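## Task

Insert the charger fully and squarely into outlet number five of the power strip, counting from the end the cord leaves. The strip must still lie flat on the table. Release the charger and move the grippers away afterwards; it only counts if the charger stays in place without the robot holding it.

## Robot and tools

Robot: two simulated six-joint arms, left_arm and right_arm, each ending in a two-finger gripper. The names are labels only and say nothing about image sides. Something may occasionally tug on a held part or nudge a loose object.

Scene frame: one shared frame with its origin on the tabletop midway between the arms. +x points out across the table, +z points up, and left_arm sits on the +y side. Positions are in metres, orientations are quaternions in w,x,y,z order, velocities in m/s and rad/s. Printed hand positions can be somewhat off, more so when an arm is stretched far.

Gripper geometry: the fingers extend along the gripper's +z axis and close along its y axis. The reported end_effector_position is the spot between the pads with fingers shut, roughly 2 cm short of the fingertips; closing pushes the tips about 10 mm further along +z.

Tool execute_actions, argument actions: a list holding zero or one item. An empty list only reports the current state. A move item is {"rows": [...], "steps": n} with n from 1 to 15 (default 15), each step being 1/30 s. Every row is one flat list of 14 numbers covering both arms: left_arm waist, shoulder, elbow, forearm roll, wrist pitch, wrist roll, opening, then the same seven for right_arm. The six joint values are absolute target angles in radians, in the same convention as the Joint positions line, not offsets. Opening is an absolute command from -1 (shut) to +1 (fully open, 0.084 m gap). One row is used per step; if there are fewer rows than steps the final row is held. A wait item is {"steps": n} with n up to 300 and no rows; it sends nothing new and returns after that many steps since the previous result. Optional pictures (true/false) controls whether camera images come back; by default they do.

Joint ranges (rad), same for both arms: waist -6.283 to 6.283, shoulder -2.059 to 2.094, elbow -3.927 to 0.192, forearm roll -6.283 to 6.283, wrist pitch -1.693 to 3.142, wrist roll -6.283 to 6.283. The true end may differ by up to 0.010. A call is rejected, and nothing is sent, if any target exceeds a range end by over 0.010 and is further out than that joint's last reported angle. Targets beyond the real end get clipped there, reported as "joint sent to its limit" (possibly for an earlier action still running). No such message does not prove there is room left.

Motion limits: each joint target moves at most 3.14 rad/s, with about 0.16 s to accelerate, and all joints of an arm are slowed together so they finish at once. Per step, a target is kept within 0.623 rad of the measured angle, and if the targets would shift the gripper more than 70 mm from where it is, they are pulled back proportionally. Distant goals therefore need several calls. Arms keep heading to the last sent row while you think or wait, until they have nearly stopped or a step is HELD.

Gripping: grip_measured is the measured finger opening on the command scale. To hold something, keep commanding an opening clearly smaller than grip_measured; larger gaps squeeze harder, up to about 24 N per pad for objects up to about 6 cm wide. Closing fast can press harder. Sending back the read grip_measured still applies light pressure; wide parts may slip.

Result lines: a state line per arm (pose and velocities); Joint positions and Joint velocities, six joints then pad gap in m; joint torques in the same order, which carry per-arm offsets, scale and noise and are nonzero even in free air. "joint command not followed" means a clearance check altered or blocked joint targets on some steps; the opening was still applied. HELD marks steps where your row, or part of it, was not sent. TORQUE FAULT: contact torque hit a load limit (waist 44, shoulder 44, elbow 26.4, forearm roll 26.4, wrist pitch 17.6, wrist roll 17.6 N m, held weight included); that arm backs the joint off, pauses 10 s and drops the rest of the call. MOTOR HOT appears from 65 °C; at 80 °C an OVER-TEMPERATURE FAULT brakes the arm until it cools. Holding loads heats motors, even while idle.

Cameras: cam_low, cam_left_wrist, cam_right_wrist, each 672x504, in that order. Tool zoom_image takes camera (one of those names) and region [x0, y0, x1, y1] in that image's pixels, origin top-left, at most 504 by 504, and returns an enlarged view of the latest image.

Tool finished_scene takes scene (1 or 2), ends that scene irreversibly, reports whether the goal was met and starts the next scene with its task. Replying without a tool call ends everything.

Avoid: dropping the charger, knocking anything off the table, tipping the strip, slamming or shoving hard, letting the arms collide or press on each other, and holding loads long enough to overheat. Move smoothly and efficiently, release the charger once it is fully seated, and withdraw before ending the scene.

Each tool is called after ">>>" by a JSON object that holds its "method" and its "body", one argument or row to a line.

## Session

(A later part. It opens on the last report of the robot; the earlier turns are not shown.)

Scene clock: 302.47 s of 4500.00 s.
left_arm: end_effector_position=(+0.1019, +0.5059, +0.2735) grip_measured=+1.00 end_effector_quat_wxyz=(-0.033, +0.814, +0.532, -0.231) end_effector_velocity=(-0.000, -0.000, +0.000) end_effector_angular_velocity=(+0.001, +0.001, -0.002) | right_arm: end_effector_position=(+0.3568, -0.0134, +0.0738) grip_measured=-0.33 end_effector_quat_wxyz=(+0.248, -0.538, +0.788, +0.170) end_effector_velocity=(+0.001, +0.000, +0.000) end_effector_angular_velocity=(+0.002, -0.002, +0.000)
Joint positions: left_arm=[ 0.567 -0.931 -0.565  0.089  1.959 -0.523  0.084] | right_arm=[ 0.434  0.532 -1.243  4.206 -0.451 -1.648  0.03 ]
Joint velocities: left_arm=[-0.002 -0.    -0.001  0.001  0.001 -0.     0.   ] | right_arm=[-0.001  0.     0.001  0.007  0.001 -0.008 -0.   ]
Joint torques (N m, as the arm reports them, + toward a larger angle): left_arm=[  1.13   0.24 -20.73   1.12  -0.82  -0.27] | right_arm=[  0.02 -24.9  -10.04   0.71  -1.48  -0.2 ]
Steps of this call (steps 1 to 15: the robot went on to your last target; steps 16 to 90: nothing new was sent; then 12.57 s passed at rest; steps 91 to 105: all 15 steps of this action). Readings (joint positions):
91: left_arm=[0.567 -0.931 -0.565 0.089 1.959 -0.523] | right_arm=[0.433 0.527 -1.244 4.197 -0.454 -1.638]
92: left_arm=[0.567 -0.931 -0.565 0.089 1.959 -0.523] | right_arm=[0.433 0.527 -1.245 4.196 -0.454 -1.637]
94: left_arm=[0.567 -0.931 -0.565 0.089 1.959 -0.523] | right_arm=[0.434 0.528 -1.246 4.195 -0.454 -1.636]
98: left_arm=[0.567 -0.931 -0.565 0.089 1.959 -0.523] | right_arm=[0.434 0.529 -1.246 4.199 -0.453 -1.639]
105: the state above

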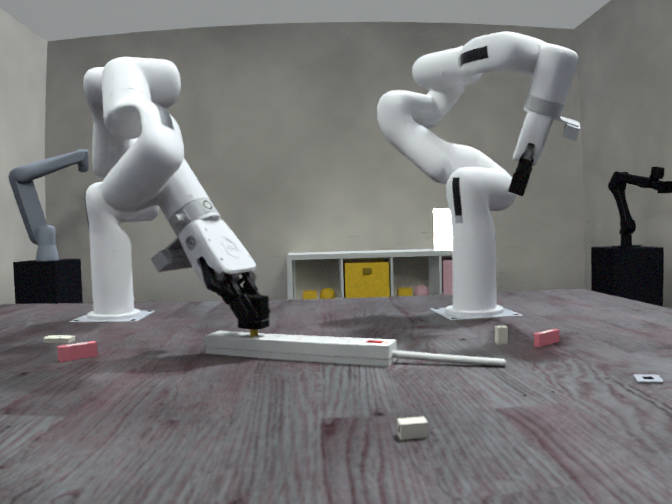

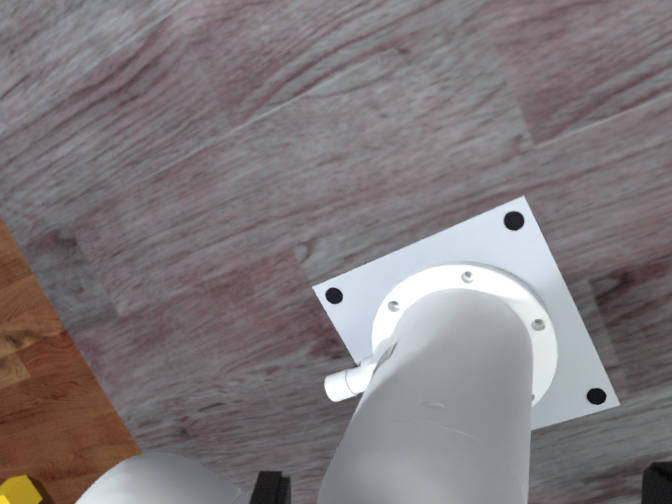

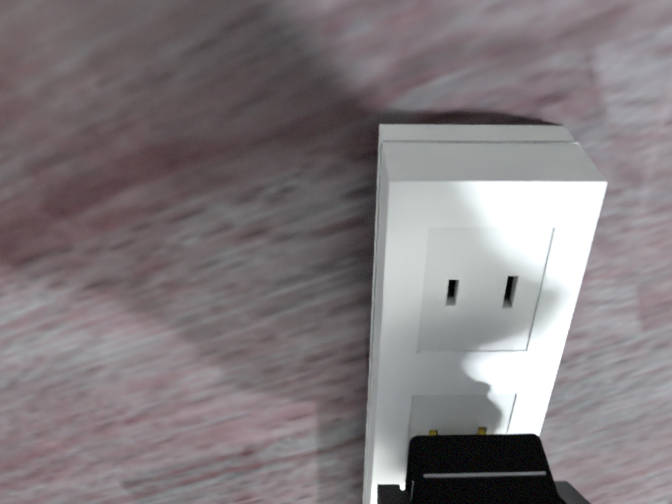

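>>> {"method": "execute_actions", "body": {
  "actions": [
    {"rows":[[0.567,-0.931,-0.565,0.089,1.959,-0.523,1,0.4329,0.5333,-1.2415,4.2136,-0.4496,-1.6569,-1],[0.567,-0.931,-0.565,0.089,1.959,-0.523,1,0.4323,0.535,-1.2396,4.2203,-0.4482,-1.6648,-1],[0.567,-0.931,-0.565,0.089,1.959,-0.523,1,0.4317,0.5367,-1.2376,4.227,-0.4469,-1.6726,-1],[0.567,-0.931,-0.565,0.089,1.959,-0.523,1,0.4311,0.5384,-1.2357,4.2336,-0.4455,-1.6805,-1],[0.567,-0.931,-0.565,0.089,1.959,-0.523,1,0.4305,0.5401,-1.2338,4.2403,-0.4442,-1.6884,-1],[0.567,-0.931,-0.565,0.089,1.959,-0.523,1,0.4299,0.5418,-1.2319,4.2469,-0.4429,-1.6963,-1],[0.567,-0.931,-0.565,0.089,1.959,-0.523,1,0.4293,0.5435,-1.23,4.2536,-0.4415,-1.7042,-1]]}
  ],
  "pictures": false
}}

>>> {"method": "execute_actions", "body": {
  "actions": [
    {"rows":[[0.567,-0.931,-0.565,0.089,1.959,-0.523,1,0.4287,0.5452,-1.228,4.2607,-0.4403,-1.7126,-1],[0.567,-0.931,-0.565,0.089,1.959,-0.523,1,0.4281,0.547,-1.2261,4.2678,-0.439,-1.7209,-1],[0.567,-0.931,-0.565,0.089,1.959,-0.523,1,0.4275,0.5487,-1.2241,4.2749,-0.4378,-1.7293,-1],[0.567,-0.931,-0.565,0.089,1.959,-0.523,1,0.4269,0.5505,-1.2221,4.282,-0.4366,-1.7377,-1],[0.567,-0.931,-0.565,0.089,1.959,-0.523,1,0.4263,0.5522,-1.2202,4.2891,-0.4353,-1.746,-1],[0.567,-0.931,-0.565,0.089,1.959,-0.523,1,0.4257,0.5539,-1.2182,4.2962,-0.4341,-1.7544,-1]]}
  ]
}}

>>> {"method": "zoom_image", "body": {
  "camera": "cam_low",
  "region": [220, 290, 300, 360]
}}

Scene clock: 322.00 s of 4500.00 s.
left_arm: end_effector_position=(+0.1019, +0.5059, +0.2735) grip_measured=+1.00 end_effector_quat_wxyz=(-0.033, +0.814, +0.532, -0.231) end_effector_velocity=(+0.001, +0.000, +0.000) end_effector_angular_velocity=(+0.000, -0.002, +0.000) | right_arm: end_effector_position=(+0.3569, -0.0133, +0.0670) grip_measured=-0.33 end_effector_quat_wxyz=(+0.248, -0.538, +0.788, +0.170) end_effector_velocity=(+0.000, +0.001, +0.001) end_effector_angular_velocity=(+0.002, -0.004, +0.002)
Joint positions: left_arm=[ 0.567 -0.931 -0.565  0.089  1.959 -0.523  0.084] | right_arm=[ 0.429  0.543 -1.23   4.253 -0.442 -1.703  0.03 ]
Joint velocities: left_arm=[ 0.001  0.    -0.001 -0.001 -0.002  0.     0.   ] | right_arm=[ 0.    -0.001  0.002  0.01   0.001 -0.012  0.   ]
Joint torques (N m, as the arm reports them, + toward a larger angle): left_arm=[  1.05   0.26 -20.55   1.1   -0.8   -0.4 ] | right_arm=[ -0.11 -25.06 -10.11   0.84  -1.46  -0.12]
Steps of this call (steps 1 to 15: the robot went on to your last target; steps 16 to 90: nothing new was sent; then 16.03 s passed at rest; steps 91 to 105: all 15 steps of this action). Readings (joint positions):
91: left_arm=[0.567 -0.931 -0.565 0.089 1.959 -0.523] | right_arm=[0.433 0.532 -1.243 4.207 -0.451 -1.649]
92: left_arm=[0.567 -0.931 -0.565 0.089 1.959 -0.523] | right_arm=[0.433 0.532 -1.243 4.208 -0.451 -1.651]
94: left_arm=[0.567 -0.931 -0.565 0.089 1.959 -0.523] | right_arm=[0.433 0.533 -1.241 4.215 -0.449 -1.659]
98: left_arm=[0.567 -0.931 -0.565 0.089 1.959 -0.523] | right_arm=[0.431 0.540 -1.234 4.238 -0.445 -1.686]
105: the state above

Scene clock: 322.50 s of 4500.00 s.
left_arm: end_effector_position=(+0.1019, +0.5059, +0.2735) grip_measured=+1.00 end_effector_quat_wxyz=(-0.033, +0.814, +0.532, -0.231) end_effector_velocity=(+0.000, +0.000, +0.000) end_effector_angular_velocity=(+0.000, -0.000, -0.001) | right_arm: end_effector_position=(+0.3582, -0.0126, +0.0624) grip_measured=-0.33 end_effector_quat_wxyz=(+0.250, -0.538, +0.787, +0.169) end_effector_velocity=(-0.007, -0.009, -0.027) end_effector_angular_velocity=(-0.039, +0.024, -0.012)
Joint positions: left_arm=[ 0.567 -0.931 -0.565  0.089  1.959 -0.523  0.084] | right_arm=[ 0.426  0.553 -1.221  4.296 -0.434 -1.754  0.03 ]
Joint velocities: left_arm=[-0.001  0.    -0.001  0.    -0.     0.001 -0.   ] | right_arm=[ 0.001  0.033  0.021  0.003  0.031 -0.009  0.   ]
Joint torques (N m, as the arm reports them, + toward a larger angle): left_arm=[  0.94   0.42 -20.62   1.05  -0.89  -0.37] | right_arm=[ -0.5  -18.93  -5.95  -0.43  -1.24  -0.16]
Steps of this call (steps 1 to 15: all 15 steps of this action). Readings (joint positions):
1: left_arm=[0.567 -0.931 -0.565 0.089 1.959 -0.523] | right_arm=[0.429 0.543 -1.230 4.253 -0.442 -1.704]
2: left_arm=[0.567 -0.931 -0.565 0.089 1.959 -0.523] | right_arm=[0.429 0.544 -1.230 4.255 -0.441 -1.706]
4: left_arm=[0.567 -0.931 -0.565 0.089 1.959 -0.523] | right_arm=[0.429 0.545 -1.228 4.262 -0.440 -1.714]
8: left_arm=[0.567 -0.931 -0.565 0.089 1.959 -0.523] | right_arm=[0.426 0.548 -1.224 4.286 -0.438 -1.741]
15: the state above

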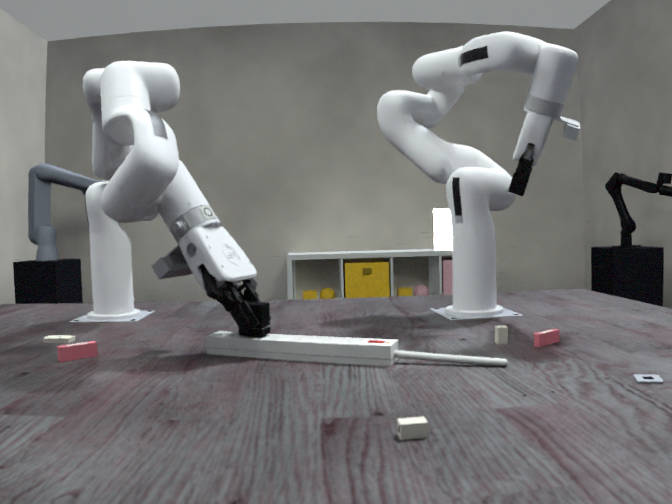

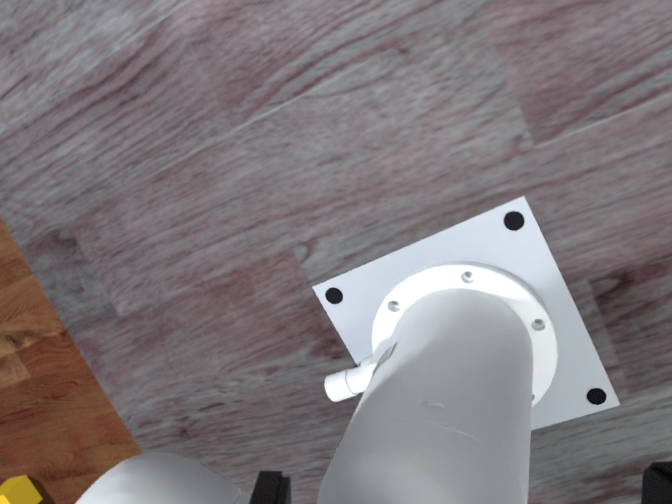

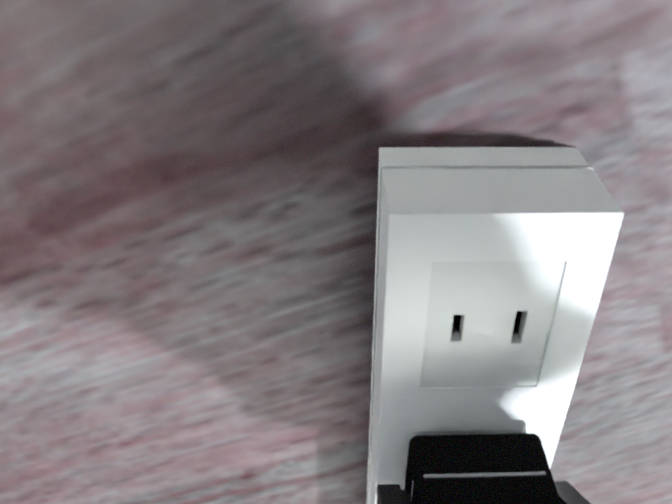

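Region (220, 290, 300, 360) of cam_low's 672x504 image, scaled by 6.300, with more detail than that image has; it fills the top 441 rows of this view, and the rest is white.

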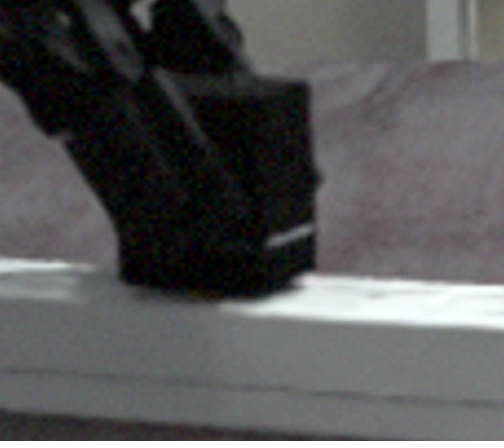

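3 mm more.

>>> {"method": "execute_actions", "body": {
  "actions": [
    {"rows":[[0.567,-0.931,-0.565,0.089,1.959,-0.523,1,0.4251,0.5557,-1.2162,4.3036,-0.4329,-1.763,-1],[0.567,-0.931,-0.565,0.089,1.959,-0.523,1,0.4251,0.5557,-1.2162,4.3036,-0.4329,-1.763,-1],[0.567,-0.931,-0.565,0.089,1.959,-0.523,1,0.4251,0.5557,-1.2162,4.3036,-0.4329,-1.763,-1],[0.567,-0.931,-0.565,0.089,1.959,-0.523,1,0.4245,0.5574,-1.2142,4.311,-0.4318,-1.7717,-1],[0.567,-0.931,-0.565,0.089,1.959,-0.523,1,0.4245,0.5574,-1.2142,4.311,-0.4318,-1.7717,-1],[0.567,-0.931,-0.565,0.089,1.959,-0.523,1,0.4245,0.5574,-1.2142,4.311,-0.4318,-1.7717,-1],[0.567,-0.931,-0.565,0.089,1.959,-0.523,1,0.4239,0.5592,-1.2122,4.3184,-0.4306,-1.7803,-1]]}
  ],
  "pictures": false
}}

>>> {"method": "execute_actions", "body": {
  "actions": [
    {"steps":15}
  ]
}}

>>> {"method": "zoom_image", "body": {
  "camera": "cam_low",
  "region": [220, 290, 300, 360]
}}

Scene clock: 333.47 s of 4500.00 s.
left_arm: end_effector_position=(+0.1019, +0.5059, +0.2735) grip_measured=+1.00 end_effector_quat_wxyz=(-0.033, +0.814, +0.532, -0.231) end_effector_velocity=(-0.000, -0.000, -0.000) end_effector_angular_velocity=(-0.001, +0.000, -0.001) | right_arm: end_effector_position=(+0.3577, -0.0128, +0.0596) grip_measured=-0.33 end_effector_quat_wxyz=(+0.250, -0.538, +0.787, +0.170) end_effector_velocity=(+0.000, -0.000, -0.001) end_effector_angular_velocity=(-0.001, -0.000, -0.001)
Joint positions: left_arm=[ 0.567 -0.931 -0.565  0.089  1.959 -0.523  0.084] | right_arm=[ 0.424  0.557 -1.214  4.318 -0.432 -1.78   0.03 ]
Joint velocities: left_arm=[-0.    -0.001  0.    -0.     0.001  0.001 -0.   ] | right_arm=[-0.001  0.002  0.002  0.005  0.002 -0.006  0.   ]
Joint torques (N m, as the arm reports them, + toward a larger angle): left_arm=[  1.13   0.42 -20.69   1.22  -0.88  -0.31] | right_arm=[  0.28 -14.76  -5.81  -0.21   0.23  -0.18]
Steps of this call (steps 1 to 15: the robot went on to your last target; steps 16 to 90: nothing new was sent; then 7.47 s passed at rest; steps 91 to 105: all 15 steps of this action). Readings (joint positions):
91: left_arm=[0.567 -0.931 -0.565 0.089 1.959 -0.523] | right_arm=[0.426 0.554 -1.218 4.296 -0.434 -1.755]
92: left_arm=[0.567 -0.931 -0.565 0.089 1.959 -0.523] | right_arm=[0.426 0.554 -1.218 4.298 -0.434 -1.756]
94: left_arm=[0.567 -0.931 -0.565 0.089 1.959 -0.523] | right_arm=[0.425 0.554 -1.217 4.301 -0.434 -1.760]
98: left_arm=[0.567 -0.931 -0.565 0.089 1.959 -0.523] | right_arm=[0.424 0.556 -1.215 4.310 -0.433 -1.771]
105: the state above

Scene clock: 333.97 s of 4500.00 s.
left_arm: end_effector_position=(+0.1019, +0.5059, +0.2735) grip_measured=+1.00 end_effector_quat_wxyz=(-0.033, +0.814, +0.532, -0.231) end_effector_velocity=(-0.000, -0.000, -0.000) end_effector_angular_velocity=(+0.000, +0.000, -0.000) | right_arm: end_effector_position=(+0.3576, -0.0129, +0.0591) grip_measured=-0.33 end_effector_quat_wxyz=(+0.249, -0.538, +0.787, +0.170) end_effector_velocity=(-0.000, -0.000, -0.001) end_effector_angular_velocity=(-0.002, -0.001, -0.001)
Joint positions: left_arm=[ 0.567 -0.931 -0.565  0.089  1.959 -0.523  0.084] | right_arm=[ 0.424  0.558 -1.213  4.319 -0.432 -1.78   0.03 ]
Joint velocities: left_arm=[-0.  0.  0.  0.  0. -0.  0.] | right_arm=[ 0.    -0.     0.001 -0.     0.002 -0.    -0.   ]
Joint torques (N m, as the arm reports them, + toward a larger angle): left_arm=[  0.99   0.17 -20.7    1.03  -0.78  -0.35] | right_arm=[  0.32 -10.12  -3.7   -0.54   1.16  -0.18]
Steps of this call (steps 1 to 15: the robot went on to your last target). Readings (joint positions):
1: left_arm=[0.567 -0.931 -0.565 0.089 1.959 -0.523] | right_arm=[0.424 0.557 -1.214 4.318 -0.432 -1.780]
2: left_arm=[0.567 -0.931 -0.565 0.089 1.959 -0.523] | right_arm=[0.424 0.557 -1.214 4.319 -0.432 -1.780]
4: left_arm=[0.567 -0.931 -0.565 0.089 1.959 -0.523] | right_arm=[0.424 0.558 -1.214 4.319 -0.432 -1.780]
8: left_arm=[0.567 -0.931 -0.565 0.089 1.959 -0.523] | right_arm=[0.424 0.558 -1.213 4.319 -0.432 -1.780]
15: the state above
All arms were judged still, so your last target was given up. Only a new action makes them travel on or press farther. Fingers that are still opening or closing keep moving.

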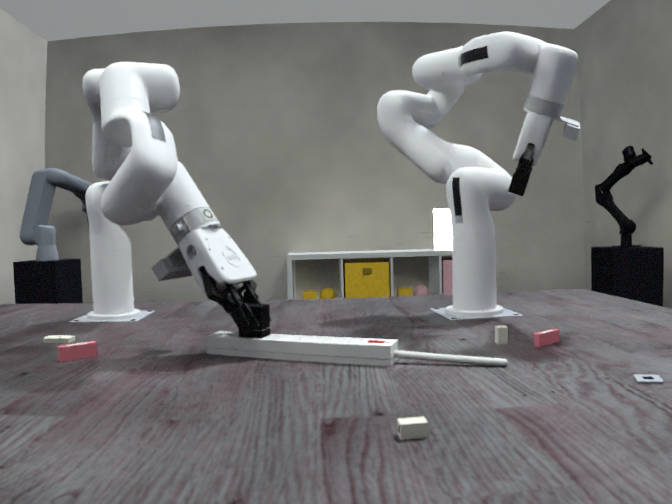

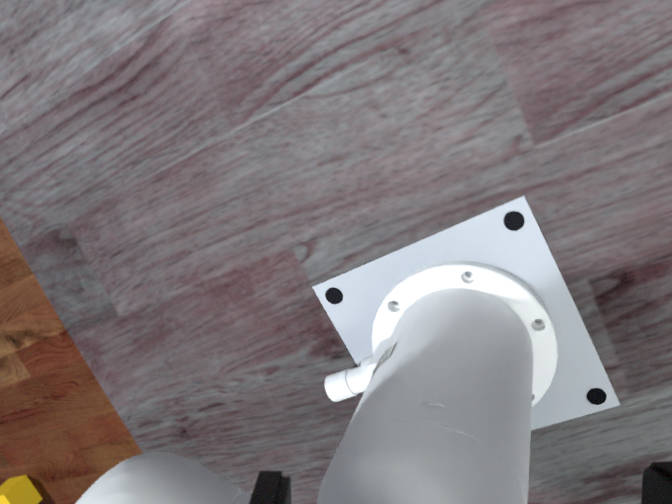

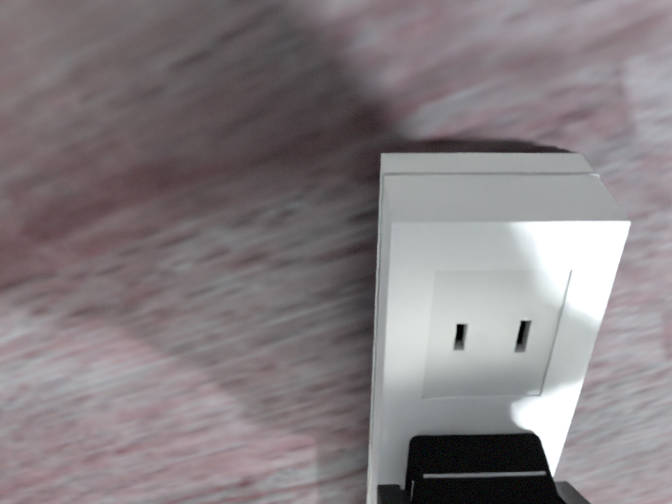

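Region (220, 290, 300, 360) of cam_low's 672x504 image, scaled by 6.300, with more detail than that image has; it fills the top 441 rows of this view, and the rest is white.

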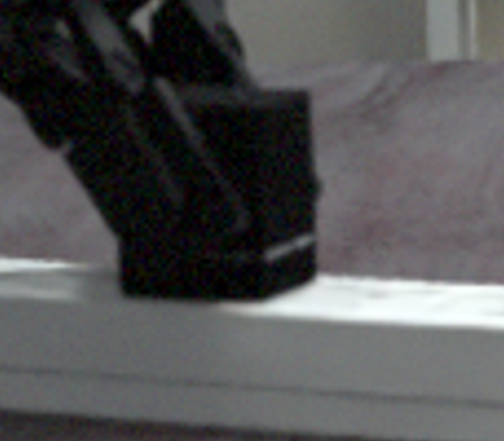

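Seated (force rising, 16 mm travelled). Unload, release, retreat.

>>> {"method": "execute_actions", "body": {
  "actions": [
    {"rows":[[0.567,-0.931,-0.565,0.089,1.959,-0.523,1,0.4251,0.5557,-1.2162,4.3036,-0.4329,-1.763,-1],[0.567,-0.931,-0.565,0.089,1.959,-0.523,1,0.4251,0.5557,-1.2162,4.3036,-0.4329,-1.763,-1],[0.567,-0.931,-0.565,0.089,1.959,-0.523,1,0.4251,0.5557,-1.2162,4.3036,-0.4329,-1.763,-1],[0.567,-0.931,-0.565,0.089,1.959,-0.523,1,0.4251,0.5557,-1.2162,4.3036,-0.4329,-1.763,-1],[0.567,-0.931,-0.565,0.089,1.959,-0.523,1,0.4251,0.5557,-1.2162,4.3036,-0.4329,-1.763,-1],[0.567,-0.931,-0.565,0.089,1.959,-0.523,1,0.4251,0.5557,-1.2162,4.3036,-0.4329,-1.763,0.7]]}
  ],
  "pictures": false
}}

>>> {"method": "execute_actions", "body": {
  "actions": [
    {"rows":[[0.567,-0.931,-0.565,0.089,1.959,-0.523,1,0.4251,0.2,-1.15,4.3036,-0.4329,-1.763,0.7]]}
  ],
  "pictures": false
}}

>>> {"method": "execute_actions", "body": {
  "actions": [
    {"steps":12}
  ]
}}

>>> {"method": "zoom_image", "body": {
  "camera": "cam_low",
  "region": [220, 290, 300, 360]
}}

Scene clock: 345.00 s of 4500.00 s.
left_arm: end_effector_position=(+0.1019, +0.5059, +0.2735) grip_measured=+1.00 end_effector_quat_wxyz=(-0.033, +0.814, +0.532, -0.231) end_effector_velocity=(+0.000, +0.000, +0.000) end_effector_angular_velocity=(+0.001, -0.001, -0.000) | right_arm: end_effector_position=(+0.3555, -0.0151, +0.0563) grip_measured=+0.70 end_effector_quat_wxyz=(+0.245, -0.538, +0.789, +0.169) end_effector_velocity=(+0.013, +0.013, +0.027) end_effector_angular_velocity=(+0.038, -0.041, +0.007)
Joint positions: left_arm=[ 0.567 -0.931 -0.565  0.089  1.959 -0.523  0.084] | right_arm=[ 0.424  0.559 -1.212  4.302 -0.431 -1.763  0.073]
Joint velocities: left_arm=[-0. -0. -0.  0. -0. -0. -0.] | right_arm=[ 0.006 -0.026 -0.034  0.009 -0.015 -0.001  0.   ]
Joint torques (N m, as the arm reports them, + toward a larger angle): left_arm=[  0.85   0.51 -20.68   0.93  -0.94  -0.35] | right_arm=[  0.17 -24.21  -9.5    0.62  -1.62  -0.23]
Steps of this call (steps 1 to 90: nothing new was sent; then 7.53 s passed at rest; steps 91 to 105: all 15 steps of this action). Readings (joint positions):
91: left_arm=[0.567 -0.931 -0.565 0.089 1.959 -0.523] | right_arm=[0.424 0.559 -1.213 4.318 -0.431 -1.780]
92: left_arm=[0.567 -0.931 -0.565 0.089 1.959 -0.523] | right_arm=[0.424 0.559 -1.213 4.316 -0.431 -1.777]
94: left_arm=[0.567 -0.931 -0.565 0.089 1.959 -0.523] | right_arm=[0.425 0.558 -1.214 4.309 -0.430 -1.770]
98: left_arm=[0.567 -0.931 -0.565 0.089 1.959 -0.523] | right_arm=[0.424 0.563 -1.207 4.302 -0.428 -1.764]
105: the state above

Scene clock: 345.50 s of 4500.00 s.
left_arm: end_effector_position=(+0.1019, +0.5059, +0.2735) grip_measured=+1.00 end_effector_quat_wxyz=(-0.033, +0.814, +0.532, -0.231) end_effector_velocity=(-0.000, -0.000, +0.000) end_effector_angular_velocity=(-0.000, +0.001, -0.000) | right_arm: end_effector_position=(+0.3757, -0.0039, +0.2242) grip_measured=+0.70 end_effector_quat_wxyz=(+0.379, -0.538, +0.738, +0.150) end_effector_velocity=(-0.009, -0.006, +0.083) end_effector_angular_velocity=(+0.058, -0.127, -0.002)
Joint positions: left_arm=[ 0.567 -0.931 -0.565  0.089  1.959 -0.523  0.084] | right_arm=[ 0.425  0.213 -1.157  4.304 -0.433 -1.763  0.073]
Joint velocities: left_arm=[ 0.    -0.001  0.     0.     0.001  0.    -0.   ] | right_arm=[-0.    -0.201  0.063 -0.002  0.004 -0.001 -0.   ]
Joint torques (N m, as the arm reports them, + toward a larger angle): left_arm=[  1.25   0.23 -20.9    0.96  -0.83  -0.43] | right_arm=[ -0.25 -13.87  -9.44   0.72  -0.97  -0.24]
Steps of this call (steps 1 to 15: all 15 steps of this action). Readings (joint positions):
1: left_arm=[0.567 -0.931 -0.565 0.089 1.959 -0.523] | right_arm=[0.425 0.559 -1.213 4.303 -0.431 -1.763]
2: left_arm=[0.567 -0.931 -0.565 0.089 1.959 -0.523] | right_arm=[0.425 0.555 -1.212 4.303 -0.431 -1.763]
4: left_arm=[0.567 -0.931 -0.565 0.089 1.959 -0.523] | right_arm=[0.425 0.515 -1.200 4.302 -0.431 -1.763]
8: left_arm=[0.567 -0.931 -0.565 0.089 1.959 -0.523] | right_arm=[0.425 0.384 -1.185 4.303 -0.432 -1.763]
15: the state above

Scene clock: 345.90 s of 4500.00 s.
left_arm: end_effector_position=(+0.1019, +0.5059, +0.2735) grip_measured=+1.00 end_effector_quat_wxyz=(-0.033, +0.814, +0.532, -0.231) end_effector_velocity=(-0.000, -0.000, -0.000) end_effector_angular_velocity=(+0.000, +0.000, +0.000) | right_arm: end_effector_position=(+0.3744, -0.0047, +0.2277) grip_measured=+0.70 end_effector_quat_wxyz=(+0.381, -0.538, +0.737, +0.149) end_effector_velocity=(+0.000, +0.001, +0.005) end_effector_angular_velocity=(+0.005, -0.007, +0.002)
Joint positions: left_arm=[ 0.567 -0.931 -0.565  0.089  1.959 -0.523  0.084] | right_arm=[ 0.425  0.201 -1.15   4.304 -0.433 -1.763  0.073]
Joint velocities: left_arm=[-0.    -0.     0.001 -0.    -0.    -0.001 -0.   ] | right_arm=[ 0.    -0.006 -0.002  0.    -0.002 -0.     0.   ]
Joint torques (N m, as the arm reports them, + toward a larger angle): left_arm=[  0.94   0.41 -20.72   0.98  -0.85  -0.35] | right_arm=[ -0.09 -20.84 -11.49   1.13  -1.21  -0.2 ]
Steps of this call (steps 1 to 12: the robot went on to your last target). Readings (joint positions):
1: left_arm=[0.567 -0.931 -0.565 0.089 1.959 -0.523] | right_arm=[0.425 0.208 -1.154 4.304 -0.433 -1.763]
2: left_arm=[0.567 -0.931 -0.565 0.089 1.959 -0.523] | right_arm=[0.425 0.206 -1.152 4.304 -0.433 -1.763]
4: left_arm=[0.567 -0.931 -0.565 0.089 1.959 -0.523] | right_arm=[0.425 0.204 -1.149 4.303 -0.433 -1.763]
8: left_arm=[0.567 -0.931 -0.565 0.089 1.959 -0.523] | right_arm=[0.425 0.202 -1.149 4.303 -0.433 -1.763]
12: the state above

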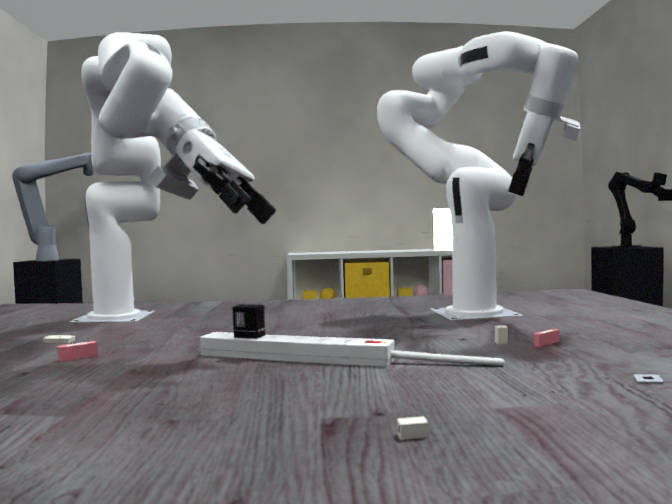

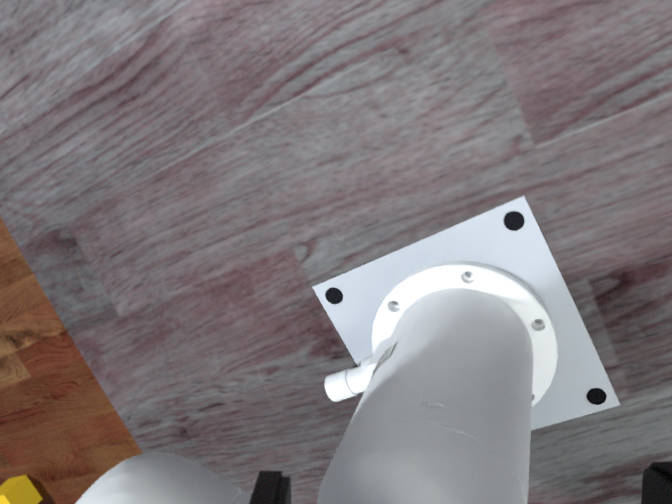

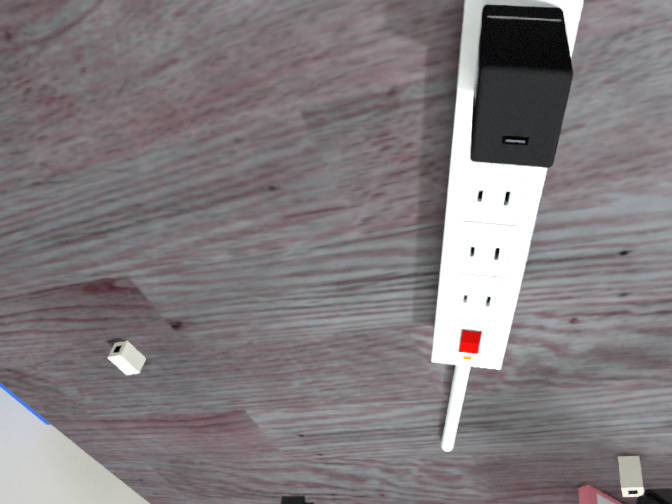

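Region (220, 290, 300, 360) of cam_low's 672x504 image, scaled by 6.300, with more detail than that image has; it fills the top 441 rows of this view, and the rest is white.

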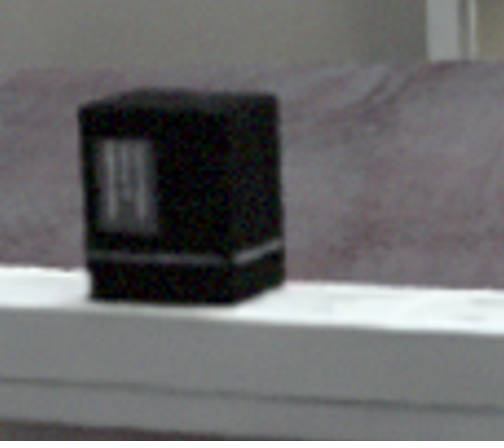

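>>> {"method": "finished_scene", "body": {
  "scene": 1
}}

The scene is finished: the task was done.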